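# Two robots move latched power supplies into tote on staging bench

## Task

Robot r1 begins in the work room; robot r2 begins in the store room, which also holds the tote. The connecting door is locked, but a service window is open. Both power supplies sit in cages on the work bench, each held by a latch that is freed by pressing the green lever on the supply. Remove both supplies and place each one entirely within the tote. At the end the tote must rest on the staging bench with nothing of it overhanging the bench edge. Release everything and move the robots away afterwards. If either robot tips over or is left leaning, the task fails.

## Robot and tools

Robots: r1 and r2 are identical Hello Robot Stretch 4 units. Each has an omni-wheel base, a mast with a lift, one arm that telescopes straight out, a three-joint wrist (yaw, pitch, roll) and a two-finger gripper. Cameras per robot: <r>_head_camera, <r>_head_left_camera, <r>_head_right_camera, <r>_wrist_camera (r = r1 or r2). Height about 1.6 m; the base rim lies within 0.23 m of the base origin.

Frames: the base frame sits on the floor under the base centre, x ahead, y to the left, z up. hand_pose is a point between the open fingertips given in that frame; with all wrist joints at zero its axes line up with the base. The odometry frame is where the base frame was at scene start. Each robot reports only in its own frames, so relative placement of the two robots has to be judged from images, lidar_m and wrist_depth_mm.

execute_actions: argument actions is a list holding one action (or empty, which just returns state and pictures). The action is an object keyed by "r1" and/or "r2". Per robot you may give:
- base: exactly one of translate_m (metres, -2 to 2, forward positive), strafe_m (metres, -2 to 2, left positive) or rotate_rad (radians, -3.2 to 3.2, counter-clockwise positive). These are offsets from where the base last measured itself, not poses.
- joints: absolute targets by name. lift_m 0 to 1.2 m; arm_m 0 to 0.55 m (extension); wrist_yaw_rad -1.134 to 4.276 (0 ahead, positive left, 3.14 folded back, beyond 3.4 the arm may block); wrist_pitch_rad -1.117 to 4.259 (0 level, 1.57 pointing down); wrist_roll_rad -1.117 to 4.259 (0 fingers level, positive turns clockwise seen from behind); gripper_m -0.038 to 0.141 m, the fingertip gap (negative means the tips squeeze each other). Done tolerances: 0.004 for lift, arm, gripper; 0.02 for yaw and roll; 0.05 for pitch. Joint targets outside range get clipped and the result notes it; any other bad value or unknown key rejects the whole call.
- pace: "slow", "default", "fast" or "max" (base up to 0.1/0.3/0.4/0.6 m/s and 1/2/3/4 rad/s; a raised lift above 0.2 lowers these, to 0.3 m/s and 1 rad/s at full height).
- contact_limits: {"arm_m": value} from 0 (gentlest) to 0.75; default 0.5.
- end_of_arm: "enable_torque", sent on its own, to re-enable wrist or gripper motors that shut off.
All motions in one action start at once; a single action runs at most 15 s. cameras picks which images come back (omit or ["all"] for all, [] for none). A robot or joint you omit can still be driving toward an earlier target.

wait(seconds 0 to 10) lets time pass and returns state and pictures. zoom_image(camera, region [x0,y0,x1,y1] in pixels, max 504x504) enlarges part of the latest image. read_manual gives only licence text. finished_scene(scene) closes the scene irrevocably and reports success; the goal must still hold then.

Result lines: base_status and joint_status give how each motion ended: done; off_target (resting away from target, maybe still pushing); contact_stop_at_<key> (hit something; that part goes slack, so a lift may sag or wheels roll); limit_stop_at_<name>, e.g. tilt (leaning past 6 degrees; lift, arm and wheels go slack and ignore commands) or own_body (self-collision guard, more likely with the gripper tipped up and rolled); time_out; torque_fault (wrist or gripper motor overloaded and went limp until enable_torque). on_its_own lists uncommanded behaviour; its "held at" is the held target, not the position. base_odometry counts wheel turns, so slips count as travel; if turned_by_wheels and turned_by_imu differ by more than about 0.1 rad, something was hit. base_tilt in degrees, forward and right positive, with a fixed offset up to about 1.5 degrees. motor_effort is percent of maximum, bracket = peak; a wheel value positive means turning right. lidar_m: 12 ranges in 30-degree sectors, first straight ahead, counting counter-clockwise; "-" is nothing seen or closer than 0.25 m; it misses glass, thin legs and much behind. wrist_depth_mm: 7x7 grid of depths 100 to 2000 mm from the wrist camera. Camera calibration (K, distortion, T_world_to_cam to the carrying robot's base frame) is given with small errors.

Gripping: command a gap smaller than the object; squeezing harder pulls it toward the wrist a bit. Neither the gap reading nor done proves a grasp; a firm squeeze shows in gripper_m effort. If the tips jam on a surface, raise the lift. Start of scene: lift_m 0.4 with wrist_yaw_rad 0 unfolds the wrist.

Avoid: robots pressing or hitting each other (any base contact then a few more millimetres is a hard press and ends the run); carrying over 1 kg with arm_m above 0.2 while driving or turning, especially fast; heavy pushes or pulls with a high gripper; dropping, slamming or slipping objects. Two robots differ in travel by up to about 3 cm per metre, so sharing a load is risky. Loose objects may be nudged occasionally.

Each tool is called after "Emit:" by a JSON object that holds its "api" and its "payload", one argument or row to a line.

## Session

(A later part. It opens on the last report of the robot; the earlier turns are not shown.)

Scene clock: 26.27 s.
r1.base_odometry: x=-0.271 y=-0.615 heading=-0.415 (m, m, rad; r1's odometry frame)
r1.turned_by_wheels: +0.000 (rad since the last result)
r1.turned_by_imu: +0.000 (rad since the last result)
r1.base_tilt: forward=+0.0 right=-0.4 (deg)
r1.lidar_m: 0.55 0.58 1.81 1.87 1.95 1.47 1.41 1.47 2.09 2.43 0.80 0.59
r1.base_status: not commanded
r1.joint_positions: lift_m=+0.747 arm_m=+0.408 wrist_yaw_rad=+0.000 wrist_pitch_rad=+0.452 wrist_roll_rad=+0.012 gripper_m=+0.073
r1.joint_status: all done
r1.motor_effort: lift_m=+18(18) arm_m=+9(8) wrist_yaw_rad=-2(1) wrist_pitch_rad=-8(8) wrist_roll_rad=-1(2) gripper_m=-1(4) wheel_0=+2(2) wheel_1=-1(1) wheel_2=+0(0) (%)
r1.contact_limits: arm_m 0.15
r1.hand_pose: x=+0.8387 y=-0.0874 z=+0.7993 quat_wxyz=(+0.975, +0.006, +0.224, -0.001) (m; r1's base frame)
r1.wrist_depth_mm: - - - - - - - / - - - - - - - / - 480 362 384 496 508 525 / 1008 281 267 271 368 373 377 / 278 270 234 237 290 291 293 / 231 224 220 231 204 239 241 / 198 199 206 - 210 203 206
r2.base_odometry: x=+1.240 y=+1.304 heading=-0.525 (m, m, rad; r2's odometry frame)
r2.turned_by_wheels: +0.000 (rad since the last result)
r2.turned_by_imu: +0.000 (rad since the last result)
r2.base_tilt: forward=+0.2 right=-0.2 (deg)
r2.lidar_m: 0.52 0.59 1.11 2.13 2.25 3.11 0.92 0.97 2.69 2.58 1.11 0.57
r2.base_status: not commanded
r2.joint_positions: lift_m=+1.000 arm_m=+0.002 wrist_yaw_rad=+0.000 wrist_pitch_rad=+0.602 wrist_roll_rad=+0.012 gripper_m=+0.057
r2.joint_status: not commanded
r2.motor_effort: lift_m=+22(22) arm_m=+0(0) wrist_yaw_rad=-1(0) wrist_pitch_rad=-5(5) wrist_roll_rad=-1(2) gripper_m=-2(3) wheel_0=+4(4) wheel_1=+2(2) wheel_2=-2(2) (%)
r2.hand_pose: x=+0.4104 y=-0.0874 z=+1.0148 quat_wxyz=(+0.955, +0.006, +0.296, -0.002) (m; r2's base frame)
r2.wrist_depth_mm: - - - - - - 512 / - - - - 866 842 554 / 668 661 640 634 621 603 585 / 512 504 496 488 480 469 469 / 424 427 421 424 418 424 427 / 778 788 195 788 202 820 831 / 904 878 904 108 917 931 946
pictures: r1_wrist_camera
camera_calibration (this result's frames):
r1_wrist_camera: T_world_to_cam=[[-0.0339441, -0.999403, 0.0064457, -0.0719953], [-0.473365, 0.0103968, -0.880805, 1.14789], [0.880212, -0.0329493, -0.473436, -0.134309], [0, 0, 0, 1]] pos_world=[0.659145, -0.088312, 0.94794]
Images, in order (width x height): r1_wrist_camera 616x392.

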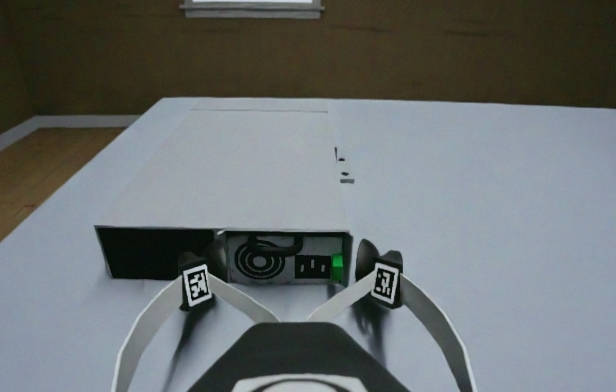

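Emit:
{"api": "execute_actions", "payload": {
  "actions": [
    {"r1":{"joints":{"gripper_m":0.055},"pace":"slow"}}
  ],
  "cameras": ["r1_wrist_camera"]
}}

Emit:
{"api": "zoom_image", "payload": {
  "camera": "r1_wrist_camera",
  "region": [160, 190, 420, 330]
}}

Scene clock: 27.47 s.
r1.base_odometry: x=-0.271 y=-0.615 heading=-0.415 (m, m, rad; r1's odometry frame)
r1.turned_by_wheels: +0.000 (rad since the last result)
r1.turned_by_imu: +0.000 (rad since the last result)
r1.base_tilt: forward=+0.0 right=-0.4 (deg)
r1.lidar_m: 0.56 0.58 1.82 1.86 1.94 1.48 1.42 1.50 2.10 2.42 0.80 0.59
r1.base_status: not commanded
r1.joint_positions: lift_m=+0.747 arm_m=+0.408 wrist_yaw_rad=+0.002 wrist_pitch_rad=+0.454 wrist_roll_rad=+0.012 gripper_m=+0.055
r1.joint_status: all done
r1.motor_effort: lift_m=+18(18) arm_m=+9(9) wrist_yaw_rad=-8(9) wrist_pitch_rad=-11(12) wrist_roll_rad=-2(1) gripper_m=-9(10) wheel_0=+2(3) wheel_1=+0(1) wheel_2=+0(0) (%)
r1.hand_pose: x=+0.8387 y=-0.0868 z=+0.7990 quat_wxyz=(+0.974, +0.005, +0.225, +0.000) (m; r1's base frame)
r1.wrist_depth_mm: - - - - - - - / - - - - - - - / - 473 357 364 492 504 517 / 1008 278 266 268 364 368 370 / 277 268 237 243 289 290 291 / 230 224 219 236 200 237 239 / 198 196 206 - 208 202 205
r2.base_odometry: x=+1.240 y=+1.304 heading=-0.525 (m, m, rad; r2's odometry frame)
r2.turned_by_wheels: +0.000 (rad since the last result)
r2.turned_by_imu: +0.000 (rad since the last result)
r2.base_tilt: forward=+0.1 right=-0.2 (deg)
r2.lidar_m: 0.50 0.56 1.12 2.15 2.25 3.14 0.92 0.98 2.67 2.58 1.08 0.56
r2.base_status: not commanded
r2.joint_positions: lift_m=+1.000 arm_m=+0.002 wrist_yaw_rad=+0.000 wrist_pitch_rad=+0.602 wrist_roll_rad=+0.012 gripper_m=+0.057
r2.joint_status: not commanded
r2.motor_effort: lift_m=+22(22) arm_m=+0(1) wrist_yaw_rad=+0(1) wrist_pitch_rad=-4(5) wrist_roll_rad=-1(3) gripper_m=-2(3) wheel_0=+4(4) wheel_1=+2(2) wheel_2=-2(2) (%)
r2.hand_pose: x=+0.4104 y=-0.0874 z=+1.0148 quat_wxyz=(+0.955, +0.006, +0.296, -0.002) (m; r2's base frame)
r2.wrist_depth_mm: - - - - - - 517 / - - - - 866 842 554 / 668 661 647 634 621 603 585 / 512 504 496 488 477 469 466 / 424 427 424 427 421 421 424 / 788 798 195 798 202 820 831 / 904 878 891 108 904 917 946
pictures: r1_wrist_camera
camera_calibration (this result's frames):
r1_wrist_camera: T_world_to_cam=[[-0.0315636, -0.999481, 0.00651234, -0.0734359], [-0.474535, 0.00925073, -0.880188, 1.14799], [0.879671, -0.0308722, -0.47458, -0.132936], [0, 0, 0, 1]] pos_world=[0.659383, -0.0881215, 0.947836]
Images, in order (width x height): r1_wrist_camera 616x392.

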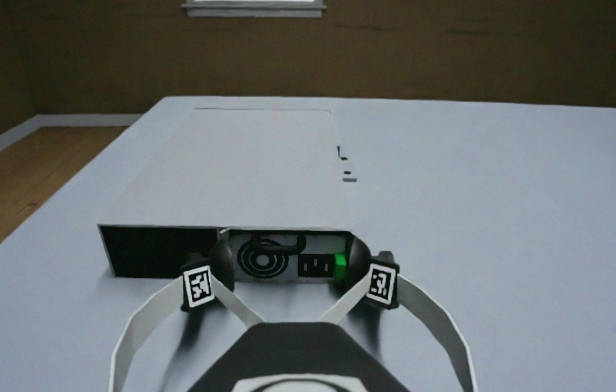

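Region (160, 190, 420, 330) of r1_wrist_camera's 616x392 image, scaled by 1.938; it fills the top 271 rows of this view, and the rest is white.

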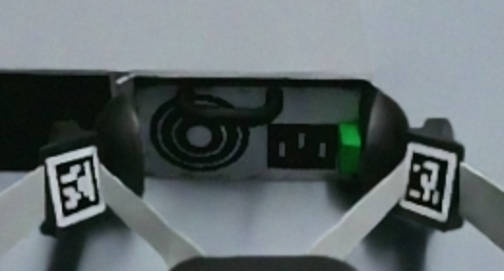

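Emit:
{"api": "execute_actions", "payload": {
  "actions": [
    {"r1":{"joints":{"gripper_m":0.075}}}
  ],
  "cameras": []
}}

Emit:
{"api": "execute_actions", "payload": {
  "actions": [
    {"r1":{"joints":{"arm_m":0.393},"pace":"slow"}}
  ],
  "cameras": []
}}

Emit:
{"api": "execute_actions", "payload": {
  "actions": [
    {"r1":{"joints":{"gripper_m":0.062}}}
  ],
  "cameras": ["r1_wrist_camera"]
}}

Emit:
{"api": "zoom_image", "payload": {
  "camera": "r1_wrist_camera",
  "region": [160, 190, 420, 330]
}}

Scene clock: 31.87 s.
r1.base_odometry: x=-0.271 y=-0.615 heading=-0.415 (m, m, rad; r1's odometry frame)
r1.turned_by_wheels: +0.000 (rad since the last result)
r1.turned_by_imu: +0.000 (rad since the last result)
r1.base_tilt: forward=+0.0 right=-0.4 (deg)
r1.lidar_m: 0.56 0.58 1.79 1.87 1.93 1.49 1.41 1.50 2.08 2.43 0.81 0.57
r1.base_status: not commanded
r1.joint_positions: lift_m=+0.747 arm_m=+0.408 wrist_yaw_rad=+0.000 wrist_pitch_rad=+0.452 wrist_roll_rad=+0.012 gripper_m=+0.075
r1.joint_status: all done
r1.motor_effort: lift_m=+18(18) arm_m=+9(9) wrist_yaw_rad=-2(8) wrist_pitch_rad=-9(11) wrist_roll_rad=-1(0) gripper_m=-2(9) wheel_0=+3(3) wheel_1=+0(0) wheel_2=+0(0) (%)
r1.hand_pose: x=+0.8387 y=-0.0873 z=+0.7993 quat_wxyz=(+0.975, +0.006, +0.224, -0.001) (m; r1's base frame)
r1.wrist_depth_mm: - - - - - - - / - - - - - - - / - 484 362 384 500 517 525 / 1025 279 267 271 368 375 375 / 278 270 235 238 289 291 293 / 231 225 220 231 205 239 240 / 198 198 207 - 211 202 206
r2.base_odometry: x=+1.240 y=+1.304 heading=-0.525 (m, m, rad; r2's odometry frame)
r2.turned_by_wheels: +0.000 (rad since the last result)
r2.turned_by_imu: +0.001 (rad since the last result)
r2.base_tilt: forward=+0.2 right=-0.2 (deg)
r2.lidar_m: 0.55 0.59 1.14 2.14 2.25 3.09 0.91 0.96 2.69 2.57 1.10 0.56
r2.base_status: not commanded
r2.joint_positions: lift_m=+1.000 arm_m=+0.002 wrist_yaw_rad=+0.000 wrist_pitch_rad=+0.602 wrist_roll_rad=+0.012 gripper_m=+0.057
r2.joint_status: not commanded
r2.motor_effort: lift_m=+22(22) arm_m=+0(1) wrist_yaw_rad=-1(1) wrist_pitch_rad=-5(5) wrist_roll_rad=-1(1) gripper_m=-3(2) wheel_0=+4(4) wheel_1=+2(2) wheel_2=-2(2) (%)
r2.hand_pose: x=+0.4104 y=-0.0874 z=+1.0148 quat_wxyz=(+0.955, +0.006, +0.296, -0.002) (m; r2's base frame)
r2.wrist_depth_mm: - - - - - - 517 / - - - - 866 842 554 / 668 654 640 634 615 603 585 / 512 504 496 488 477 473 466 / 424 424 421 427 418 421 427 / 788 798 195 798 202 820 831 / 891 891 904 108 917 917 946
pictures: none
No camera images: the call's "cameras" was empty. Leave "cameras" out to get every camera's image.

Scene clock: 32.97 s.
r1.base_odometry: x=-0.271 y=-0.615 heading=-0.415 (m, m, rad; r1's odometry frame)
r1.turned_by_wheels: +0.000 (rad since the last result)
r1.turned_by_imu: +0.000 (rad since the last result)
r1.base_tilt: forward=+0.0 right=-0.3 (deg)
r1.lidar_m: 0.55 0.60 1.80 1.86 1.94 1.47 1.42 1.49 2.09 2.42 0.81 0.57
r1.base_status: not commanded
r1.joint_positions: lift_m=+0.747 arm_m=+0.395 wrist_yaw_rad=+0.000 wrist_pitch_rad=+0.452 wrist_roll_rad=+0.012 gripper_m=+0.075
r1.joint_status: all done
r1.motor_effort: lift_m=+18(18) arm_m=-9(10) wrist_yaw_rad=-1(3) wrist_pitch_rad=-6(8) wrist_roll_rad=-1(0) gripper_m=-2(1) wheel_0=+3(3) wheel_1=+0(0) wheel_2=+0(0) (%)
r1.hand_pose: x=+0.8251 y=-0.0874 z=+0.7993 quat_wxyz=(+0.975, +0.006, +0.224, -0.001) (m; r1's base frame)
r1.wrist_depth_mm: - - - - - - - / - - - - - - - / - 480 359 387 500 504 525 / 1008 294 268 271 368 373 375 / 279 270 254 257 290 293 293 / 230 225 220 231 206 242 240 / 198 198 207 - 210 204 206
r2.base_odometry: x=+1.240 y=+1.304 heading=-0.525 (m, m, rad; r2's odometry frame)
r2.turned_by_wheels: +0.000 (rad since the last result)
r2.turned_by_imu: +0.000 (rad since the last result)
r2.base_tilt: forward=+0.1 right=-0.2 (deg)
r2.lidar_m: 0.54 0.59 1.10 2.13 2.26 3.12 0.91 0.96 2.68 2.57 1.10 0.57
r2.base_status: not commanded
r2.joint_positions: lift_m=+1.000 arm_m=+0.002 wrist_yaw_rad=+0.000 wrist_pitch_rad=+0.602 wrist_roll_rad=+0.012 gripper_m=+0.057
r2.joint_status: not commanded
r2.motor_effort: lift_m=+22(22) arm_m=+0(0) wrist_yaw_rad=+0(0) wrist_pitch_rad=-5(5) wrist_roll_rad=-3(1) gripper_m=-3(4) wheel_0=+4(4) wheel_1=+2(2) wheel_2=-2(2) (%)
r2.hand_pose: x=+0.4104 y=-0.0874 z=+1.0148 quat_wxyz=(+0.955, +0.006, +0.296, -0.002) (m; r2's base frame)
r2.wrist_depth_mm: - - - - - - 517 / - - - - 854 842 554 / 668 661 647 627 615 603 585 / 512 508 496 488 480 469 466 / 424 424 424 427 418 421 427 / 788 798 195 788 202 820 831 / 891 878 904 108 904 917 960
pictures: none
No camera images: the call's "cameras" was empty. Leave "cameras" out to get every camera's image.

Scene clock: 33.77 s.
r1.base_odometry: x=-0.271 y=-0.615 heading=-0.415 (m, m, rad; r1's odometry frame)
r1.turned_by_wheels: +0.000 (rad since the last result)
r1.turned_by_imu: +0.000 (rad since the last result)
r1.base_tilt: forward=+0.0 right=-0.4 (deg)
r1.lidar_m: 0.55 0.58 1.83 1.86 1.93 1.48 1.41 1.47 2.10 2.42 0.81 0.59
r1.base_status: not commanded
r1.joint_positions: lift_m=+0.747 arm_m=+0.395 wrist_yaw_rad=+0.000 wrist_pitch_rad=+0.452 wrist_roll_rad=+0.012 gripper_m=+0.062
r1.joint_status: all done
r1.motor_effort: lift_m=+18(18) arm_m=-10(9) wrist_yaw_rad=-2(4) wrist_pitch_rad=-8(8) wrist_roll_rad=+0(0) gripper_m=-2(4) wheel_0=+3(2) wheel_1=+0(0) wheel_2=+0(0) (%)
r1.hand_pose: x=+0.8250 y=-0.0874 z=+0.7993 quat_wxyz=(+0.975, +0.006, +0.224, -0.001) (m; r1's base frame)
r1.wrist_depth_mm: - - - - - - - / - - - - - - - / - 480 362 387 500 508 521 / 1042 297 268 271 370 370 375 / 279 270 254 258 290 293 293 / 230 232 200 231 223 239 240 / 198 198 207 - 210 204 206
r2.base_odometry: x=+1.240 y=+1.304 heading=-0.525 (m, m, rad; r2's odometry frame)
r2.turned_by_wheels: +0.000 (rad since the last result)
r2.turned_by_imu: +0.000 (rad since the last result)
r2.base_tilt: forward=+0.1 right=-0.2 (deg)
r2.lidar_m: 0.54 0.60 1.12 2.14 2.24 3.07 0.91 0.94 2.67 2.56 1.09 0.59
r2.base_status: not commanded
r2.joint_positions: lift_m=+1.000 arm_m=+0.002 wrist_yaw_rad=+0.000 wrist_pitch_rad=+0.602 wrist_roll_rad=+0.012 gripper_m=+0.057
r2.joint_status: not commanded
r2.motor_effort: lift_m=+22(22) arm_m=+0(0) wrist_yaw_rad=+0(1) wrist_pitch_rad=-5(5) wrist_roll_rad=-3(2) gripper_m=-3(2) wheel_0=+4(4) wheel_1=+2(2) wheel_2=-2(2) (%)
r2.hand_pose: x=+0.4104 y=-0.0874 z=+1.0148 quat_wxyz=(+0.955, +0.006, +0.296, -0.002) (m; r2's base frame)
r2.wrist_depth_mm: - - - - - - 517 / - - - - 866 842 554 / 668 654 647 627 615 603 585 / 512 504 496 488 480 473 466 / 427 424 421 424 418 421 424 / 788 788 195 798 202 820 831 / 904 878 904 108 917 917 960
pictures: r1_wrist_camera
camera_calibration (this result's frames):
r1_wrist_camera: T_world_to_cam=[[-0.0337784, -0.999408, 0.00650901, -0.0726112], [-0.473434, 0.010265, -0.880769, 1.14142], [0.880181, -0.0328326, -0.473501, -0.122212], [0, 0, 0, 1]] pos_world=[0.645504, -0.0882975, 0.947934]
Images, in order (width x height): r1_wrist_camera 616x392.

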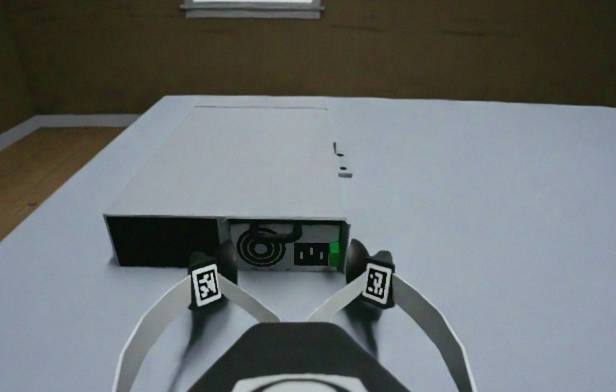

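Region (160, 190, 420, 330) of r1_wrist_camera's 616x392 image, scaled by 1.938; it fills the top 271 rows of this view, and the rest is white.

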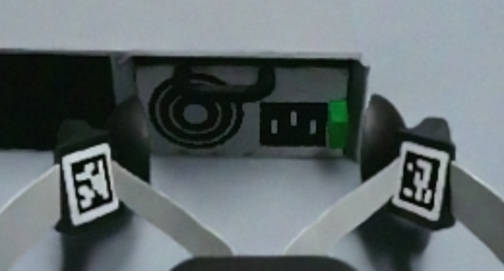

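Emit:
{"api": "execute_actions", "payload": {
  "actions": [
    {"r1":{"joints":{"arm_m":0.405,"wrist_roll_rad":0.2,"lift_m":0.751},"pace":"slow","contact_limits":{"arm_m":0.15}}}
  ],
  "cameras": ["r1_wrist_camera"]
}}

Emit:
{"api": "execute_actions", "payload": {
  "actions": [
    {"r1":{"joints":{"gripper_m":0.04},"pace":"slow"}}
  ],
  "cameras": ["r1_wrist_camera"]
}}

Emit:
{"api": "zoom_image", "payload": {
  "camera": "r1_wrist_camera",
  "region": [160, 190, 420, 330]
}}

Scene clock: 35.03 s.
r1.base_odometry: x=-0.271 y=-0.615 heading=-0.415 (m, m, rad; r1's odometry frame)
r1.turned_by_wheels: +0.000 (rad since the last result)
r1.turned_by_imu: +0.000 (rad since the last result)
r1.base_tilt: forward=-0.1 right=-0.3 (deg)
r1.lidar_m: 0.56 0.59 1.82 1.86 1.93 1.48 1.42 1.49 2.11 2.43 0.79 0.57
r1.base_status: not commanded
r1.joint_positions: lift_m=+0.751 arm_m=+0.403 wrist_yaw_rad=+0.000 wrist_pitch_rad=+0.453 wrist_roll_rad=+0.200 gripper_m=+0.062
r1.joint_status: all done
r1.motor_effort: lift_m=+23(23) arm_m=+10(10) wrist_yaw_rad=-2(1) wrist_pitch_rad=-8(9) wrist_roll_rad=+2(4) gripper_m=-2(2) wheel_0=+2(3) wheel_1=+0(0) wheel_2=+0(0) (%)
r1.contact_limits: arm_m 0.15
r1.hand_pose: x=+0.8336 y=-0.0874 z=+0.8028 quat_wxyz=(+0.970, +0.097, +0.223, -0.022) (m; r1's base frame)
r1.wrist_depth_mm: - - - - - - - / - - - - 647 574 544 / - - 399 404 442 413 392 / - 382 291 283 342 320 304 / 364 267 244 248 268 260 251 / 277 257 199 236 212 219 212 / 230 220 222 - 200 187 187
r2.base_odometry: x=+1.240 y=+1.304 heading=-0.525 (m, m, rad; r2's odometry frame)
r2.turned_by_wheels: +0.000 (rad since the last result)
r2.turned_by_imu: +0.000 (rad since the last result)
r2.base_tilt: forward=+0.1 right=-0.2 (deg)
r2.lidar_m: 0.54 0.59 1.13 2.15 2.25 3.14 0.94 1.00 2.68 2.58 1.10 0.56
r2.base_status: not commanded
r2.joint_positions: lift_m=+1.000 arm_m=+0.002 wrist_yaw_rad=+0.000 wrist_pitch_rad=+0.602 wrist_roll_rad=+0.012 gripper_m=+0.057
r2.joint_status: not commanded
r2.motor_effort: lift_m=+22(22) arm_m=+0(0) wrist_yaw_rad=-1(0) wrist_pitch_rad=-5(5) wrist_roll_rad=-2(3) gripper_m=-3(3) wheel_0=+4(4) wheel_1=+2(2) wheel_2=-2(2) (%)
r2.hand_pose: x=+0.4104 y=-0.0874 z=+1.0148 quat_wxyz=(+0.955, +0.006, +0.296, -0.002) (m; r2's base frame)
r2.wrist_depth_mm: - - - - - - 517 / - - - - 866 854 549 / 668 661 647 634 615 603 580 / 512 504 496 488 480 473 466 / 427 424 421 424 421 424 427 / 778 798 194 788 202 820 820 / 904 891 904 108 917 917 960
pictures: r1_wrist_camera
camera_calibration (this result's frames):
r1_wrist_camera: T_world_to_cam=[[-0.11566, -0.9801, -0.161325, 0.132275], [-0.465282, 0.196953, -0.862973, 1.14374], [0.877574, -0.0247496, -0.478803, -0.120939], [0, 0, 0, 1]] pos_world=[0.653594, -0.0986141, 0.950452]
Images, in order (width x height): r1_wrist_camera 616x392.

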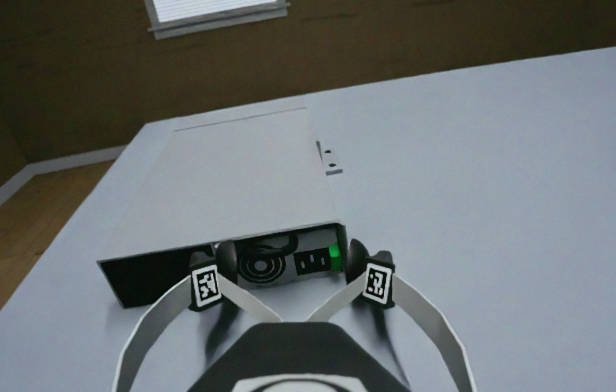

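Scene clock: 36.23 s.
r1.base_odometry: x=-0.271 y=-0.615 heading=-0.415 (m, m, rad; r1's odometry frame)
r1.turned_by_wheels: +0.000 (rad since the last result)
r1.turned_by_imu: +0.000 (rad since the last result)
r1.base_tilt: forward=-0.1 right=-0.4 (deg)
r1.lidar_m: 0.54 0.58 1.80 1.86 1.94 1.50 1.42 1.49 2.08 2.43 0.80 0.58
r1.base_status: not commanded
r1.joint_positions: lift_m=+0.751 arm_m=+0.403 wrist_yaw_rad=+0.000 wrist_pitch_rad=+0.452 wrist_roll_rad=+0.200 gripper_m=+0.040
r1.joint_status: all done
r1.motor_effort: lift_m=+23(23) arm_m=+9(10) wrist_yaw_rad=-3(3) wrist_pitch_rad=-8(10) wrist_roll_rad=+1(1) gripper_m=-5(6) wheel_0=+3(3) wheel_1=+0(0) wheel_2=+0(1) (%)
r1.hand_pose: x=+0.8338 y=-0.0873 z=+0.8029 quat_wxyz=(+0.970, +0.097, +0.223, -0.022) (m; r1's base frame)
r1.wrist_depth_mm: - - - - - - - / - - - - 654 591 549 / - - 399 407 449 413 389 / - 384 291 283 340 322 306 / 366 265 243 242 273 262 252 / 276 258 197 234 198 220 212 / 231 219 223 - 200 187 186
r2.base_odometry: x=+1.240 y=+1.304 heading=-0.525 (m, m, rad; r2's odometry frame)
r2.turned_by_wheels: +0.000 (rad since the last result)
r2.turned_by_imu: +0.000 (rad since the last result)
r2.base_tilt: forward=+0.1 right=-0.2 (deg)
r2.lidar_m: 0.52 0.58 1.14 2.15 2.23 3.11 0.93 0.96 2.68 2.58 1.13 0.55
r2.base_status: not commanded
r2.joint_positions: lift_m=+1.000 arm_m=+0.002 wrist_yaw_rad=+0.000 wrist_pitch_rad=+0.602 wrist_roll_rad=+0.012 gripper_m=+0.057
r2.joint_status: not commanded
r2.motor_effort: lift_m=+22(22) arm_m=+0(1) wrist_yaw_rad=+0(0) wrist_pitch_rad=-5(4) wrist_roll_rad=-1(3) gripper_m=-3(2) wheel_0=+4(4) wheel_1=+2(2) wheel_2=-2(3) (%)
r2.hand_pose: x=+0.4104 y=-0.0874 z=+1.0148 quat_wxyz=(+0.955, +0.006, +0.296, -0.002) (m; r2's base frame)
r2.wrist_depth_mm: - - - - - - 517 / - - - - 866 842 554 / 668 661 640 634 615 603 580 / 517 508 496 488 480 469 466 / 427 427 421 427 421 424 424 / 778 788 195 798 202 820 831 / 904 878 891 108 917 917 946
pictures: r1_wrist_camera
camera_calibration (this result's frames):
r1_wrist_camera: T_world_to_cam=[[-0.115255, -0.980128, -0.161446, 0.132172], [-0.465022, 0.196857, -0.863135, 1.14382], [0.877765, -0.0244046, -0.47847, -0.121481], [0, 0, 0, 1]] pos_world=[0.653764, -0.0985879, 0.950481]
Images, in order (width x height): r1_wrist_camera 616x392.

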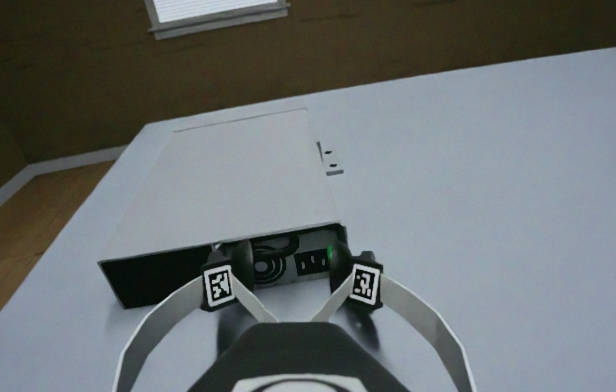

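Region (160, 190, 420, 330) of r1_wrist_camera's 616x392 image, scaled by 1.938; it fills the top 271 rows of this view, and the rest is white.

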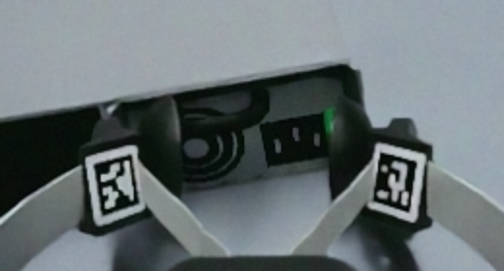

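Emit:
{"api": "execute_actions", "payload": {
  "actions": [
    {"r1":{"joints":{"gripper_m":0.022,"arm_m":0.411},"pace":"slow","contact_limits":{"arm_m":0.25}}}
  ],
  "cameras": ["r1_wrist_camera"]
}}

Emit:
{"api": "zoom_image", "payload": {
  "camera": "r1_wrist_camera",
  "region": [160, 190, 420, 330]
}}

Scene clock: 39.53 s.
r1.base_odometry: x=-0.271 y=-0.615 heading=-0.414 (m, m, rad; r1's odometry frame)
r1.turned_by_wheels: +0.000 (rad since the last result)
r1.turned_by_imu: +0.001 (rad since the last result)
r1.base_tilt: forward=-0.1 right=-0.4 (deg)
r1.lidar_m: 0.57 0.60 1.80 1.86 1.93 1.49 1.42 1.50 2.11 2.42 0.81 0.58
r1.base_status: not commanded
r1.joint_positions: lift_m=+0.751 arm_m=+0.409 wrist_yaw_rad=+0.003 wrist_pitch_rad=+0.455 wrist_roll_rad=+0.200 gripper_m=+0.022
r1.joint_status: all done
r1.motor_effort: lift_m=+23(23) arm_m=+11(13) wrist_yaw_rad=-11(11) wrist_pitch_rad=-17(17) wrist_roll_rad=+0(0) gripper_m=-12(11) wheel_0=+5(5) wheel_1=+2(2) wheel_2=+0(0) (%)
r1.contact_limits: arm_m 0.25
r1.hand_pose: x=+0.8393 y=-0.0866 z=+0.8021 quat_wxyz=(+0.969, +0.097, +0.225, -0.021) (m; r1's base frame)
r1.wrist_depth_mm: - - - - - - - / - - - - 640 574 535 / - - 394 394 439 407 387 / - 382 287 277 336 317 301 / 362 262 242 237 272 257 248 / 273 253 210 232 190 219 210 / 229 217 221 - 199 186 186
r2.base_odometry: x=+1.240 y=+1.304 heading=-0.525 (m, m, rad; r2's odometry frame)
r2.turned_by_wheels: +0.000 (rad since the last result)
r2.turned_by_imu: +0.001 (rad since the last result)
r2.base_tilt: forward=+0.2 right=-0.3 (deg)
r2.lidar_m: 0.54 0.57 1.12 2.13 2.27 3.12 0.91 0.98 2.69 2.58 1.10 0.57
r2.base_status: not commanded
r2.joint_positions: lift_m=+1.000 arm_m=+0.002 wrist_yaw_rad=+0.000 wrist_pitch_rad=+0.602 wrist_roll_rad=+0.012 gripper_m=+0.057
r2.joint_status: not commanded
r2.motor_effort: lift_m=+22(22) arm_m=+0(0) wrist_yaw_rad=-1(1) wrist_pitch_rad=-5(5) wrist_roll_rad=-2(3) gripper_m=-2(2) wheel_0=+4(4) wheel_1=+2(2) wheel_2=-2(2) (%)
r2.hand_pose: x=+0.4104 y=-0.0874 z=+1.0148 quat_wxyz=(+0.955, +0.006, +0.296, -0.002) (m; r2's base frame)
r2.wrist_depth_mm: - - - - - - 517 / - - - - 854 842 554 / 661 661 654 634 615 603 585 / 517 504 496 488 477 473 466 / 424 427 421 427 421 424 424 / 778 788 195 788 202 831 831 / 891 878 904 108 917 931 946
pictures: r1_wrist_camera
camera_calibration (this result's frames):
r1_wrist_camera: T_world_to_cam=[[-0.112866, -0.980464, -0.161098, 0.131121], [-0.468178, 0.195485, -0.861739, 1.14701], [0.876396, -0.0218387, -0.481095, -0.123201], [0, 0, 0, 1]] pos_world=[0.659778, -0.0983545, 0.950278]
Images, in order (width x height): r1_wrist_camera 616x392.

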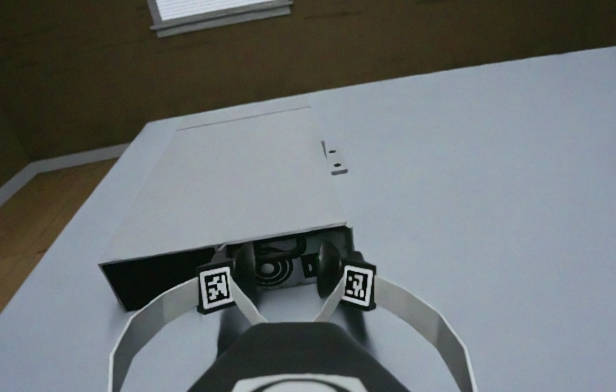

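Region (160, 190, 420, 330) of r1_wrist_camera's 616x392 image, scaled by 1.938; it fills the top 271 rows of this view, and the rest is white.

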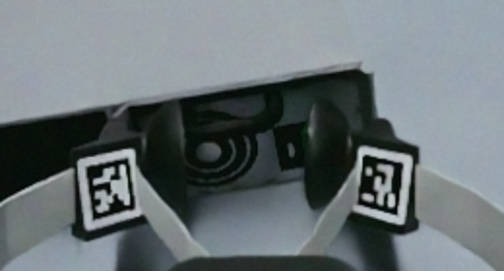

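Emit:
{"api": "execute_actions", "payload": {
  "actions": [
    {"r1":{"joints":{"arm_m":0.385},"pace":"slow"}}
  ],
  "cameras": ["r1_wrist_camera"]
}}

Emit:
{"api": "zoom_image", "payload": {
  "camera": "r1_wrist_camera",
  "region": [160, 190, 420, 330]
}}

Scene clock: 40.93 s.
r1.base_odometry: x=-0.271 y=-0.615 heading=-0.415 (m, m, rad; r1's odometry frame)
r1.turned_by_wheels: +0.000 (rad since the last result)
r1.turned_by_imu: +0.000 (rad since the last result)
r1.base_tilt: forward=-0.1 right=-0.4 (deg)
r1.lidar_m: 0.56 0.57 1.80 1.85 1.95 1.48 1.42 1.47 2.10 2.43 0.82 0.59
r1.base_status: not commanded
r1.joint_positions: lift_m=+0.751 arm_m=+0.387 wrist_yaw_rad=+0.000 wrist_pitch_rad=+0.452 wrist_roll_rad=+0.200 gripper_m=+0.022
r1.joint_status: all done
r1.motor_effort: lift_m=+23(23) arm_m=-10(15) wrist_yaw_rad=-2(21) wrist_pitch_rad=-5(17) wrist_roll_rad=-1(1) gripper_m=-7(14) wheel_0=+2(5) wheel_1=-1(2) wheel_2=+0(4) (%)
r1.hand_pose: x=+0.8172 y=-0.0874 z=+0.8031 quat_wxyz=(+0.970, +0.097, +0.223, -0.022) (m; r1's base frame)
r1.wrist_depth_mm: - - - - - - - / - - - - 654 591 549 / - - 404 410 449 415 392 / - 387 293 283 342 319 306 / 368 291 258 258 277 262 252 / 278 264 187 212 187 220 213 / 232 217 223 - 198 187 187
r2.base_odometry: x=+1.240 y=+1.304 heading=-0.525 (m, m, rad; r2's odometry frame)
r2.turned_by_wheels: +0.000 (rad since the last result)
r2.turned_by_imu: +0.000 (rad since the last result)
r2.base_tilt: forward=+0.1 right=-0.2 (deg)
r2.lidar_m: 0.53 0.57 1.12 2.15 2.23 3.13 0.91 0.97 2.67 2.59 1.11 0.55
r2.base_status: not commanded
r2.joint_positions: lift_m=+1.000 arm_m=+0.002 wrist_yaw_rad=+0.000 wrist_pitch_rad=+0.602 wrist_roll_rad=+0.012 gripper_m=+0.057
r2.joint_status: not commanded
r2.motor_effort: lift_m=+22(22) arm_m=+0(0) wrist_yaw_rad=+0(0) wrist_pitch_rad=-5(5) wrist_roll_rad=-1(3) gripper_m=-4(3) wheel_0=+4(4) wheel_1=+2(2) wheel_2=-2(2) (%)
r2.hand_pose: x=+0.4104 y=-0.0874 z=+1.0148 quat_wxyz=(+0.955, +0.006, +0.296, -0.002) (m; r2's base frame)
r2.wrist_depth_mm: - - - - - - 517 / - - - - 854 842 554 / 661 661 647 627 615 603 585 / 512 508 496 488 477 469 466 / 424 427 424 427 418 424 427 / 788 798 195 788 202 820 831 / 904 891 904 108 904 917 960
pictures: r1_wrist_camera
camera_calibration (this result's frames):
r1_wrist_camera: T_world_to_cam=[[-0.115326, -0.980101, -0.161559, 0.130393], [-0.464198, 0.196968, -0.863553, 1.136], [0.878191, -0.0245948, -0.477677, -0.107748], [0, 0, 0, 1]] pos_world=[0.636988, -0.0986057, 0.95059]
Images, in order (width x height): r1_wrist_camera 616x392.

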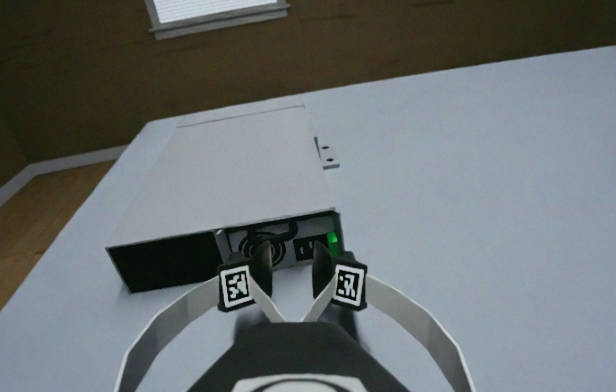

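Region (160, 190, 420, 330) of r1_wrist_camera's 616x392 image, scaled by 1.938; it fills the top 271 rows of this view, and the rest is white.

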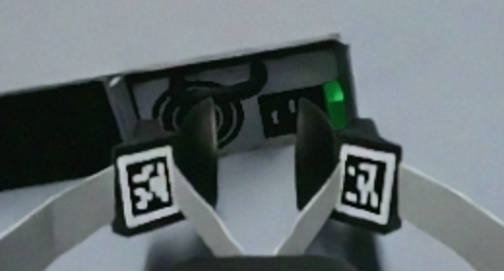

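Emit:
{"api": "execute_actions", "payload": {
  "actions": [
    {"r1":{"joints":{"lift_m":0.96,"gripper_m":0.14,"wrist_roll_rad":0.0}}}
  ],
  "cameras": []
}}

Emit:
{"api": "execute_actions", "payload": {
  "actions": [
    {"r1":{"base":{"translate_m":0.15},"joints":{"wrist_pitch_rad":1.5,"arm_m":0.44}}}
  ],
  "cameras": ["r1_wrist_camera"]
}}

Emit:
{"api": "zoom_image", "payload": {
  "camera": "r1_wrist_camera",
  "region": [200, 120, 400, 260]
}}

Scene clock: 43.37 s.
r1.base_odometry: x=-0.271 y=-0.615 heading=-0.415 (m, m, rad; r1's odometry frame)
r1.turned_by_wheels: +0.000 (rad since the last result)
r1.turned_by_imu: +0.000 (rad since the last result)
r1.base_tilt: forward=+0.0 right=-0.3 (deg)
r1.lidar_m: 0.55 0.57 1.83 1.86 1.93 1.48 1.41 1.47 2.09 2.44 0.80 0.58
r1.base_status: not commanded
r1.joint_positions: lift_m=+0.960 arm_m=+0.387 wrist_yaw_rad=+0.000 wrist_pitch_rad=+0.452 wrist_roll_rad=+0.000 gripper_m=+0.140
r1.joint_status: all done
r1.motor_effort: lift_m=+23(25) arm_m=-9(10) wrist_yaw_rad=-3(2) wrist_pitch_rad=-6(4) wrist_roll_rad=-3(6) gripper_m=+1(5) wheel_0=+2(2) wheel_1=-1(1) wheel_2=+0(0) (%)
r1.hand_pose: x=+0.8171 y=-0.0874 z=+1.0121 quat_wxyz=(+0.975, +0.000, +0.224, +0.000) (m; r1's base frame)
r1.wrist_depth_mm: - - - - - - - / - - - - - - - / - - - - - - - / - - 778 778 - - - / 1708 1576 569 574 634 640 647 / 1430 488 424 439 488 500 525 / 1255 430 394 - 455 445 449
r2.base_odometry: x=+1.240 y=+1.304 heading=-0.525 (m, m, rad; r2's odometry frame)
r2.turned_by_wheels: +0.000 (rad since the last result)
r2.turned_by_imu: +0.001 (rad since the last result)
r2.base_tilt: forward=+0.1 right=-0.2 (deg)
r2.lidar_m: 0.55 0.58 1.15 2.15 2.26 3.12 0.93 0.97 2.69 2.58 1.12 0.57
r2.base_status: not commanded
r2.joint_positions: lift_m=+1.000 arm_m=+0.002 wrist_yaw_rad=+0.000 wrist_pitch_rad=+0.602 wrist_roll_rad=+0.012 gripper_m=+0.057
r2.joint_status: not commanded
r2.motor_effort: lift_m=+22(22) arm_m=+0(0) wrist_yaw_rad=-1(1) wrist_pitch_rad=-5(5) wrist_roll_rad=-2(2) gripper_m=-2(3) wheel_0=+3(4) wheel_1=+2(2) wheel_2=-2(2) (%)
r2.hand_pose: x=+0.4104 y=-0.0874 z=+1.0148 quat_wxyz=(+0.955, +0.006, +0.296, -0.002) (m; r2's base frame)
r2.wrist_depth_mm: - - - - - - 517 / - - - - 866 842 549 / 668 654 640 627 621 597 585 / 517 504 496 488 480 469 466 / 427 424 421 427 421 424 427 / 788 788 195 798 202 820 820 / 891 878 891 108 917 904 960
pictures: none
No camera images: the call's "cameras" was empty. Leave "cameras" out to get every camera's image.

Scene clock: 45.20 s.
r1.base_odometry: x=-0.133 y=-0.675 heading=-0.415 (m, m, rad; r1's odometry frame)
r1.turned_by_wheels: +0.000 (rad since the last result)
r1.turned_by_imu: +0.000 (rad since the last result)
r1.base_tilt: forward=+0.0 right=-0.4 (deg)
r1.lidar_m: 0.39 0.44 1.74 1.86 1.94 1.62 1.57 1.65 2.29 2.42 0.59 0.44
r1.base_status: done
r1.joint_positions: lift_m=+0.960 arm_m=+0.438 wrist_yaw_rad=+0.000 wrist_pitch_rad=+1.500 wrist_roll_rad=+0.000 gripper_m=+0.140
r1.joint_status: all done
r1.motor_effort: lift_m=+23(23) arm_m=+9(12) wrist_yaw_rad=-1(3) wrist_pitch_rad=+0(4) wrist_roll_rad=-2(4) gripper_m=+1(1) wheel_0=+0(3) wheel_1=+0(5) wheel_2=+1(7) (%)
r1.hand_pose: x=+0.6298 y=-0.0874 z=+0.8503 quat_wxyz=(+0.732, +0.000, +0.682, +0.000) (m; r1's base frame)
r1.wrist_depth_mm: 304 264 263 267 317 322 325 / 304 263 264 266 317 322 325 / 303 304 265 266 317 322 324 / 303 306 310 312 317 320 324 / 303 304 309 314 317 320 322 / 303 306 307 314 317 320 324 / 301 304 307 - 317 319 325
r2.base_odometry: x=+1.240 y=+1.304 heading=-0.525 (m, m, rad; r2's odometry frame)
r2.turned_by_wheels: +0.000 (rad since the last result)
r2.turned_by_imu: +0.000 (rad since the last result)
r2.base_tilt: forward=+0.1 right=-0.2 (deg)
r2.lidar_m: 0.54 0.58 1.13 2.12 2.26 3.10 0.92 0.96 2.69 2.59 1.10 0.58
r2.base_status: not commanded
r2.joint_positions: lift_m=+1.000 arm_m=+0.002 wrist_yaw_rad=+0.000 wrist_pitch_rad=+0.602 wrist_roll_rad=+0.012 gripper_m=+0.057
r2.joint_status: not commanded
r2.motor_effort: lift_m=+22(22) arm_m=+0(1) wrist_yaw_rad=+0(1) wrist_pitch_rad=-6(5) wrist_roll_rad=-2(0) gripper_m=-3(3) wheel_0=+4(4) wheel_1=+2(2) wheel_2=-2(2) (%)
r2.hand_pose: x=+0.4104 y=-0.0874 z=+1.0148 quat_wxyz=(+0.955, +0.006, +0.296, -0.002) (m; r2's base frame)
r2.wrist_depth_mm: - - - - - - 512 / - - - - 866 842 559 / 668 661 647 627 615 603 585 / 512 504 496 488 480 473 466 / 424 424 424 427 421 424 424 / 788 798 195 788 202 820 831 / 891 891 891 108 917 917 960
pictures: r1_wrist_camera
camera_calibration (this result's frames):
r1_wrist_camera: T_world_to_cam=[[-0.000308174, -0.999439, 0.0334982, -0.123629], [-0.999542, -0.000705771, -0.0302526, 0.701039], [0.0302593, -0.0334922, -0.998981, 1.05578], [0, 0, 0, 1]] pos_world=[0.668732, -0.0877041, 1.08005]
Images, in order (width x height): r1_wrist_camera 616x392.

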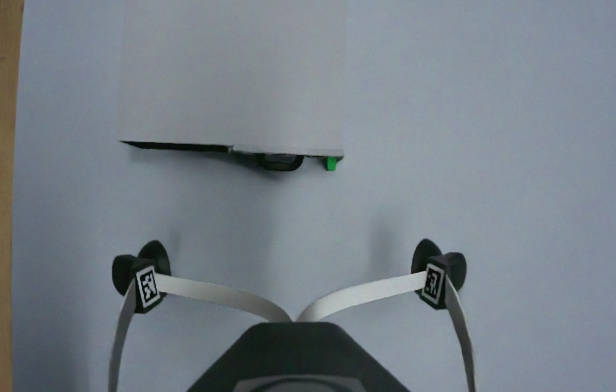

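Region (200, 120, 400, 260) of r1_wrist_camera's 616x392 image, scaled by 2.520; it fills the top 353 rows of this view, and the rest is white.

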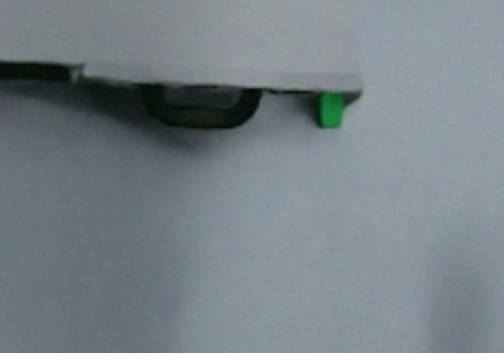

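Emit:
{"api": "execute_actions", "payload": {
  "actions": [
    {"r1":{"base":{"strafe_m":-0.003},"joints":{"wrist_pitch_rad":0.45,"arm_m":0.225,"gripper_m":0.062}}}
  ],
  "cameras": []
}}

Emit:
{"api": "execute_actions", "payload": {
  "actions": [
    {"r1":{"joints":{"lift_m":0.752}}}
  ],
  "cameras": ["r1_wrist_camera"]
}}

Emit:
{"api": "execute_actions", "payload": {
  "actions": [
    {"r1":{"joints":{"arm_m":0.252},"pace":"slow","contact_limits":{"arm_m":0.15}}}
  ],
  "cameras": ["r1_wrist_camera"]
}}

Emit:
{"api": "zoom_image", "payload": {
  "camera": "r1_wrist_camera",
  "region": [190, 210, 390, 320]
}}

Scene clock: 48.87 s.
r1.base_odometry: x=-0.135 y=-0.678 heading=-0.415 (m, m, rad; r1's odometry frame)
r1.turned_by_wheels: +0.000 (rad since the last result)
r1.turned_by_imu: +0.001 (rad since the last result)
r1.base_tilt: forward=-0.1 right=-0.4 (deg)
r1.lidar_m: 0.40 0.41 1.77 1.86 1.92 1.64 1.56 1.66 2.32 2.43 0.58 0.44
r1.base_status: done
r1.joint_positions: lift_m=+0.960 arm_m=+0.227 wrist_yaw_rad=+0.000 wrist_pitch_rad=+0.452 wrist_roll_rad=+0.000 gripper_m=+0.062
r1.joint_status: all done
r1.motor_effort: lift_m=+23(23) arm_m=-9(8) wrist_yaw_rad=-2(4) wrist_pitch_rad=-8(13) wrist_roll_rad=-2(0) gripper_m=-3(2) wheel_0=+1(5) wheel_1=+0(9) wheel_2=+0(1) (%)
r1.hand_pose: x=+0.6570 y=-0.0874 z=+1.0119 quat_wxyz=(+0.975, +0.000, +0.224, +0.000) (m; r1's base frame)
r1.wrist_depth_mm: - - - - - - - / - - - - - - - / - - - - - - - / - - 778 788 798 - - / 1708 1756 549 574 627 640 647 / 1430 521 199 459 488 530 525 / 1205 427 397 - 455 442 452
r2.base_odometry: x=+1.240 y=+1.304 heading=-0.525 (m, m, rad; r2's odometry frame)
r2.turned_by_wheels: +0.000 (rad since the last result)
r2.turned_by_imu: +0.001 (rad since the last result)
r2.base_tilt: forward=+0.1 right=-0.2 (deg)
r2.lidar_m: 0.53 0.58 1.16 2.14 2.26 3.11 0.92 0.97 2.68 2.57 1.11 0.58
r2.base_status: not commanded
r2.joint_positions: lift_m=+1.000 arm_m=+0.002 wrist_yaw_rad=+0.000 wrist_pitch_rad=+0.602 wrist_roll_rad=+0.012 gripper_m=+0.057
r2.joint_status: not commanded
r2.motor_effort: lift_m=+22(22) arm_m=-1(0) wrist_yaw_rad=-1(0) wrist_pitch_rad=-5(5) wrist_roll_rad=-3(1) gripper_m=-2(3) wheel_0=+4(3) wheel_1=+2(2) wheel_2=-2(2) (%)
r2.hand_pose: x=+0.4104 y=-0.0874 z=+1.0148 quat_wxyz=(+0.955, +0.006, +0.296, -0.002) (m; r2's base frame)
r2.wrist_depth_mm: - - - - - - 517 / - - - - 866 842 554 / 661 654 647 634 621 603 585 / 517 504 496 488 480 473 466 / 427 427 421 427 418 421 427 / 788 798 195 788 202 820 831 / 891 891 891 108 917 931 946
pictures: none
No camera images: the call's "cameras" was empty. Leave "cameras" out to get every camera's image.

Scene clock: 50.80 s.
r1.base_odometry: x=-0.135 y=-0.678 heading=-0.415 (m, m, rad; r1's odometry frame)
r1.turned_by_wheels: +0.000 (rad since the last result)
r1.turned_by_imu: +0.000 (rad since the last result)
r1.base_tilt: forward=-0.1 right=-0.4 (deg)
r1.lidar_m: 0.40 0.42 1.76 1.87 1.97 1.64 1.57 1.64 2.29 2.43 0.59 0.43
r1.base_status: not commanded
r1.joint_positions: lift_m=+0.752 arm_m=+0.227 wrist_yaw_rad=+0.000 wrist_pitch_rad=+0.452 wrist_roll_rad=+0.000 gripper_m=+0.062
r1.joint_status: all done
r1.motor_effort: lift_m=+18(20) arm_m=-9(9) wrist_yaw_rad=-1(2) wrist_pitch_rad=-7(7) wrist_roll_rad=+1(1) gripper_m=-1(2) wheel_0=+1(1) wheel_1=+0(0) wheel_2=+0(0) (%)
r1.hand_pose: x=+0.6570 y=-0.0874 z=+0.8043 quat_wxyz=(+0.975, +0.000, +0.224, +0.000) (m; r1's base frame)
r1.wrist_depth_mm: - - - - - - - / - - - - - - - / - 492 375 410 517 535 549 / 1008 306 279 283 379 384 392 / 286 287 274 276 300 304 306 / 235 237 199 238 231 249 250 / 203 203 212 - 216 211 213
r2.base_odometry: x=+1.240 y=+1.304 heading=-0.525 (m, m, rad; r2's odometry frame)
r2.turned_by_wheels: +0.000 (rad since the last result)
r2.turned_by_imu: +0.000 (rad since the last result)
r2.base_tilt: forward=+0.1 right=-0.2 (deg)
r2.lidar_m: 0.55 0.57 1.14 2.15 2.24 3.11 0.91 0.95 2.69 2.59 1.11 0.56
r2.base_status: not commanded
r2.joint_positions: lift_m=+1.000 arm_m=+0.002 wrist_yaw_rad=+0.000 wrist_pitch_rad=+0.602 wrist_roll_rad=+0.012 gripper_m=+0.057
r2.joint_status: not commanded
r2.motor_effort: lift_m=+22(22) arm_m=+0(1) wrist_yaw_rad=+0(0) wrist_pitch_rad=-4(5) wrist_roll_rad=-2(2) gripper_m=-2(4) wheel_0=+4(4) wheel_1=+2(2) wheel_2=-2(2) (%)
r2.hand_pose: x=+0.4104 y=-0.0874 z=+1.0148 quat_wxyz=(+0.955, +0.006, +0.296, -0.002) (m; r2's base frame)
r2.wrist_depth_mm: - - - - - - 517 / - - - - 866 842 554 / 668 654 640 627 615 603 585 / 512 504 496 492 480 473 466 / 424 427 421 424 418 421 427 / 788 798 195 788 202 820 831 / 904 878 891 108 917 917 960
pictures: r1_wrist_camera
camera_calibration (this result's frames):
r1_wrist_camera: T_world_to_cam=[[-0.0292328, -0.999435, 0.0165569, -0.0894788], [-0.473349, -0.000747644, -0.880875, 1.06534], [0.88039, -0.0335876, -0.47306, 0.0275233], [0, 0, 0, 1]] pos_world=[0.477429, -0.0877074, 0.95293]
Images, in order (width x height): r1_wrist_camera 616x392.

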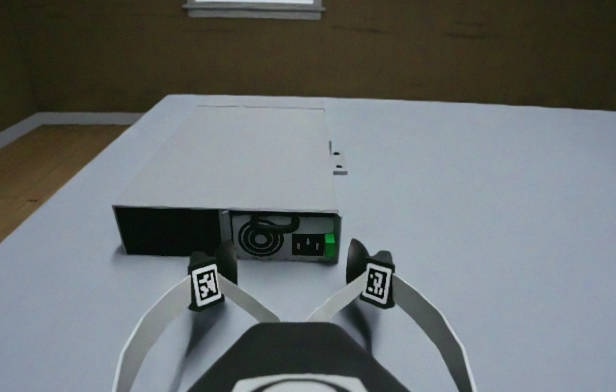

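Scene clock: 52.13 s.
r1.base_odometry: x=-0.135 y=-0.678 heading=-0.415 (m, m, rad; r1's odometry frame)
r1.turned_by_wheels: +0.000 (rad since the last result)
r1.turned_by_imu: +0.000 (rad since the last result)
r1.base_tilt: forward=-0.1 right=-0.4 (deg)
r1.lidar_m: 0.41 0.43 1.75 1.87 1.93 1.64 1.56 1.66 2.29 2.42 0.57 0.41
r1.base_status: not commanded
r1.joint_positions: lift_m=+0.752 arm_m=+0.250 wrist_yaw_rad=+0.000 wrist_pitch_rad=+0.452 wrist_roll_rad=+0.000 gripper_m=+0.062
r1.joint_status: all done
r1.motor_effort: lift_m=+18(18) arm_m=+9(15) wrist_yaw_rad=-2(1) wrist_pitch_rad=-8(7) wrist_roll_rad=-2(3) gripper_m=-1(2) wheel_0=+1(1) wheel_1=+0(0) wheel_2=+0(0) (%)
r1.contact_limits: arm_m 0.15
r1.hand_pose: x=+0.6807 y=-0.0874 z=+0.8043 quat_wxyz=(+0.975, +0.000, +0.224, +0.000) (m; r1's base frame)
r1.wrist_depth_mm: - - - - - - - / - - - - - - - / - 492 375 410 517 535 549 / 1008 290 277 283 379 387 389 / 283 276 247 248 300 304 306 / 235 237 198 239 229 250 249 / 203 203 211 - 216 210 214
r2.base_odometry: x=+1.240 y=+1.304 heading=-0.525 (m, m, rad; r2's odometry frame)
r2.turned_by_wheels: +0.000 (rad since the last result)
r2.turned_by_imu: +0.000 (rad since the last result)
r2.base_tilt: forward=+0.2 right=-0.2 (deg)
r2.lidar_m: 0.54 0.59 1.13 2.14 2.25 3.09 0.91 0.97 2.68 2.58 1.12 0.56
r2.base_status: not commanded
r2.joint_positions: lift_m=+1.000 arm_m=+0.002 wrist_yaw_rad=+0.000 wrist_pitch_rad=+0.602 wrist_roll_rad=+0.012 gripper_m=+0.057
r2.joint_status: not commanded
r2.motor_effort: lift_m=+22(22) arm_m=-1(0) wrist_yaw_rad=-1(1) wrist_pitch_rad=-4(5) wrist_roll_rad=-2(0) gripper_m=-4(3) wheel_0=+4(3) wheel_1=+2(2) wheel_2=-2(2) (%)
r2.hand_pose: x=+0.4104 y=-0.0874 z=+1.0148 quat_wxyz=(+0.955, +0.006, +0.296, -0.002) (m; r2's base frame)
r2.wrist_depth_mm: - - - - - - 517 / - - - - 866 842 554 / 668 654 640 627 621 597 585 / 512 504 496 484 477 469 466 / 427 424 421 427 418 421 424 / 788 788 195 788 203 820 831 / 904 878 904 108 917 917 946
pictures: r1_wrist_camera
camera_calibration (this result's frames):
r1_wrist_camera: T_world_to_cam=[[-0.0292303, -0.999436, 0.0165569, -0.0887864], [-0.473349, -0.000748831, -0.880875, 1.07657], [0.88039, -0.0335854, -0.47306, 0.00663837], [0, 0, 0, 1]] pos_world=[0.501151, -0.0877072, 0.95293]
Images, in order (width x height): r1_wrist_camera 616x392.

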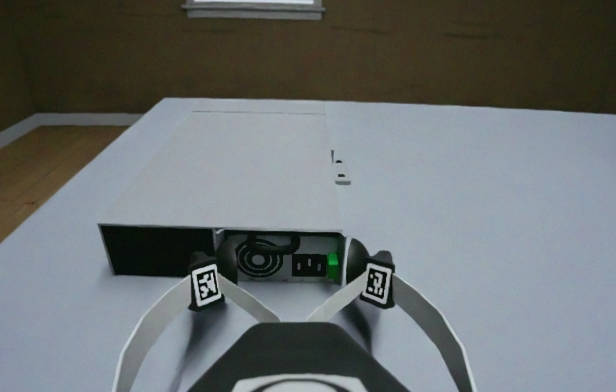

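Region (190, 210, 390, 320) of r1_wrist_camera's 616x392 image, scaled by 2.520; it fills the top 277 rows of this view, and the rest is white.

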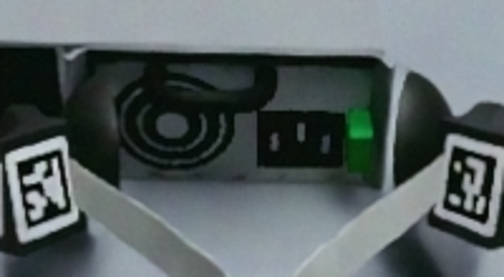

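Advance until contact.

Emit:
{"api": "execute_actions", "payload": {
  "actions": [
    {"r1":{"joints":{"arm_m":0.259},"pace":"slow","contact_limits":{"arm_m":0.15}}}
  ],
  "cameras": ["r1_wrist_camera"]
}}

Emit:
{"api": "zoom_image", "payload": {
  "camera": "r1_wrist_camera",
  "region": [190, 210, 390, 320]
}}

Scene clock: 54.27 s.
r1.base_odometry: x=-0.135 y=-0.678 heading=-0.415 (m, m, rad; r1's odometry frame)
r1.turned_by_wheels: +0.000 (rad since the last result)
r1.turned_by_imu: +0.000 (rad since the last result)
r1.base_tilt: forward=+0.0 right=-0.4 (deg)
r1.lidar_m: 0.40 0.43 1.75 1.86 1.93 1.63 1.56 1.63 2.33 2.42 0.58 0.44
r1.base_status: not commanded
r1.joint_positions: lift_m=+0.752 arm_m=+0.257 wrist_yaw_rad=+0.000 wrist_pitch_rad=+0.452 wrist_roll_rad=+0.000 gripper_m=+0.062
r1.joint_status: all done
r1.motor_effort: lift_m=+18(18) arm_m=+9(8) wrist_yaw_rad=-1(1) wrist_pitch_rad=-8(8) wrist_roll_rad=-2(3) gripper_m=-2(2) wheel_0=+1(1) wheel_1=+0(0) wheel_2=+0(0) (%)
r1.contact_limits: arm_m 0.15
r1.hand_pose: x=+0.6877 y=-0.0874 z=+0.8043 quat_wxyz=(+0.975, +0.000, +0.224, +0.000) (m; r1's base frame)
r1.wrist_depth_mm: - - - - - - - / - - - - - - - / - 488 373 407 521 535 554 / 1008 289 278 283 379 387 394 / 283 268 239 244 298 303 304 / 236 238 199 238 231 249 248 / 203 202 212 - 216 210 214
r2.base_odometry: x=+1.240 y=+1.304 heading=-0.525 (m, m, rad; r2's odometry frame)
r2.turned_by_wheels: +0.000 (rad since the last result)
r2.turned_by_imu: +0.001 (rad since the last result)
r2.base_tilt: forward=+0.1 right=-0.2 (deg)
r2.lidar_m: 0.55 0.58 1.14 2.16 2.27 3.10 0.89 0.96 2.67 2.56 1.08 0.57
r2.base_status: not commanded
r2.joint_positions: lift_m=+1.000 arm_m=+0.002 wrist_yaw_rad=+0.000 wrist_pitch_rad=+0.602 wrist_roll_rad=+0.012 gripper_m=+0.057
r2.joint_status: not commanded
r2.motor_effort: lift_m=+22(22) arm_m=+0(0) wrist_yaw_rad=-1(0) wrist_pitch_rad=-5(5) wrist_roll_rad=+0(2) gripper_m=-3(3) wheel_0=+4(4) wheel_1=+2(2) wheel_2=-2(2) (%)
r2.hand_pose: x=+0.4104 y=-0.0874 z=+1.0148 quat_wxyz=(+0.955, +0.006, +0.296, -0.002) (m; r2's base frame)
r2.wrist_depth_mm: - - - - - - 517 / - - - - 854 842 554 / 661 654 640 627 621 603 585 / 512 504 496 488 477 473 462 / 424 424 421 424 421 421 427 / 778 798 195 788 202 820 831 / 891 878 891 108 917 931 946
pictures: r1_wrist_camera
camera_calibration (this result's frames):
r1_wrist_camera: T_world_to_cam=[[-0.0292104, -0.999436, 0.0165576, -0.0885914], [-0.473349, -0.000758896, -0.880875, 1.07987], [0.880391, -0.0335682, -0.47306, 0.000487755], [0, 0, 0, 1]] pos_world=[0.508139, -0.0877056, 0.95293]
Images, in order (width x height): r1_wrist_camera 616x392.

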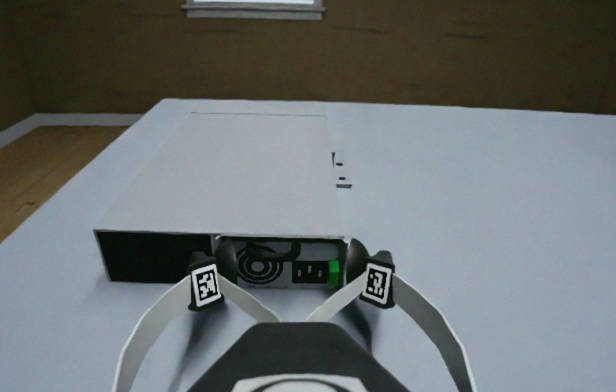

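Region (190, 210, 390, 320) of r1_wrist_camera's 616x392 image, scaled by 2.520; it fills the top 277 rows of this view, and the rest is white.

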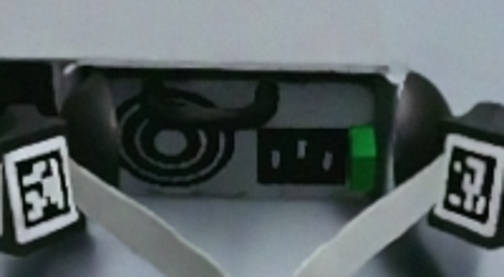

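No contact yet. Close partway here.

Emit:
{"api": "execute_actions", "payload": {
  "actions": [
    {"r1":{"joints":{"gripper_m":0.045},"pace":"slow"}}
  ],
  "cameras": ["r1_wrist_camera"]
}}

Emit:
{"api": "zoom_image", "payload": {
  "camera": "r1_wrist_camera",
  "region": [190, 210, 390, 320]
}}

Scene clock: 55.50 s.
r1.base_odometry: x=-0.135 y=-0.678 heading=-0.415 (m, m, rad; r1's odometry frame)
r1.turned_by_wheels: +0.000 (rad since the last result)
r1.turned_by_imu: +0.000 (rad since the last result)
r1.base_tilt: forward=+0.0 right=-0.4 (deg)
r1.lidar_m: 0.38 0.43 1.76 1.87 1.94 1.63 1.56 1.67 2.31 2.43 0.57 0.42
r1.base_status: not commanded
r1.joint_positions: lift_m=+0.752 arm_m=+0.257 wrist_yaw_rad=-0.003 wrist_pitch_rad=+0.452 wrist_roll_rad=+0.000 gripper_m=+0.045
r1.joint_status: all done
r1.motor_effort: lift_m=+18(18) arm_m=+9(9) wrist_yaw_rad=+6(6) wrist_pitch_rad=-7(8) wrist_roll_rad=-1(1) gripper_m=-5(6) wheel_0=+0(1) wheel_1=+0(0) wheel_2=+0(0) (%)
r1.hand_pose: x=+0.6875 y=-0.0881 z=+0.8043 quat_wxyz=(+0.975, +0.000, +0.224, -0.001) (m; r1's base frame)
r1.wrist_depth_mm: - - - - - - - / - - - - - - - / - 488 375 410 521 530 554 / 1008 289 278 283 382 392 394 / 283 266 240 244 300 304 306 / 236 236 225 244 230 250 250 / 203 201 212 - 216 211 214
r2.base_odometry: x=+1.240 y=+1.304 heading=-0.525 (m, m, rad; r2's odometry frame)
r2.turned_by_wheels: +0.000 (rad since the last result)
r2.turned_by_imu: +0.000 (rad since the last result)
r2.base_tilt: forward=+0.1 right=-0.2 (deg)
r2.lidar_m: 0.53 0.55 1.15 2.15 2.25 3.11 0.92 0.96 2.67 2.57 1.11 0.58
r2.base_status: not commanded
r2.joint_positions: lift_m=+1.000 arm_m=+0.002 wrist_yaw_rad=+0.000 wrist_pitch_rad=+0.602 wrist_roll_rad=+0.012 gripper_m=+0.057
r2.joint_status: not commanded
r2.motor_effort: lift_m=+22(22) arm_m=-1(0) wrist_yaw_rad=+0(1) wrist_pitch_rad=-5(5) wrist_roll_rad=-4(0) gripper_m=-2(3) wheel_0=+4(4) wheel_1=+2(2) wheel_2=-2(2) (%)
r2.hand_pose: x=+0.4104 y=-0.0874 z=+1.0148 quat_wxyz=(+0.955, +0.006, +0.296, -0.002) (m; r2's base frame)
r2.wrist_depth_mm: - - - - - - 517 / - - - - 866 842 554 / 661 661 640 627 615 603 580 / 517 504 496 488 477 473 469 / 427 427 421 427 418 421 427 / 788 798 195 798 202 831 831 / 891 878 904 108 917 917 946
pictures: r1_wrist_camera
camera_calibration (this result's frames):
r1_wrist_camera: T_world_to_cam=[[-0.0316564, -0.999361, 0.0166189, -0.0876008], [-0.473395, 0.000347385, -0.88085, 1.07987], [0.880281, -0.0357519, -0.473103, 0.000569809], [0, 0, 0, 1]] pos_world=[0.507928, -0.0878996, 0.952925]
Images, in order (width x height): r1_wrist_camera 616x392.

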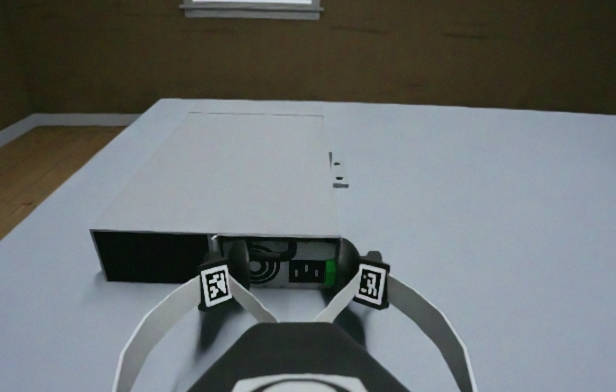

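Region (190, 210, 390, 320) of r1_wrist_camera's 616x392 image, scaled by 2.520; it fills the top 277 rows of this view, and the rest is white.

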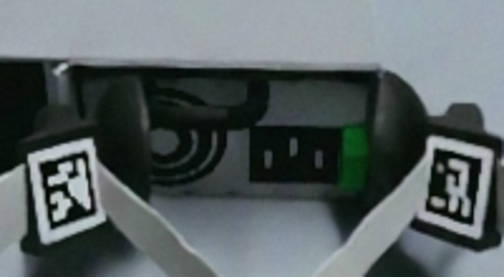

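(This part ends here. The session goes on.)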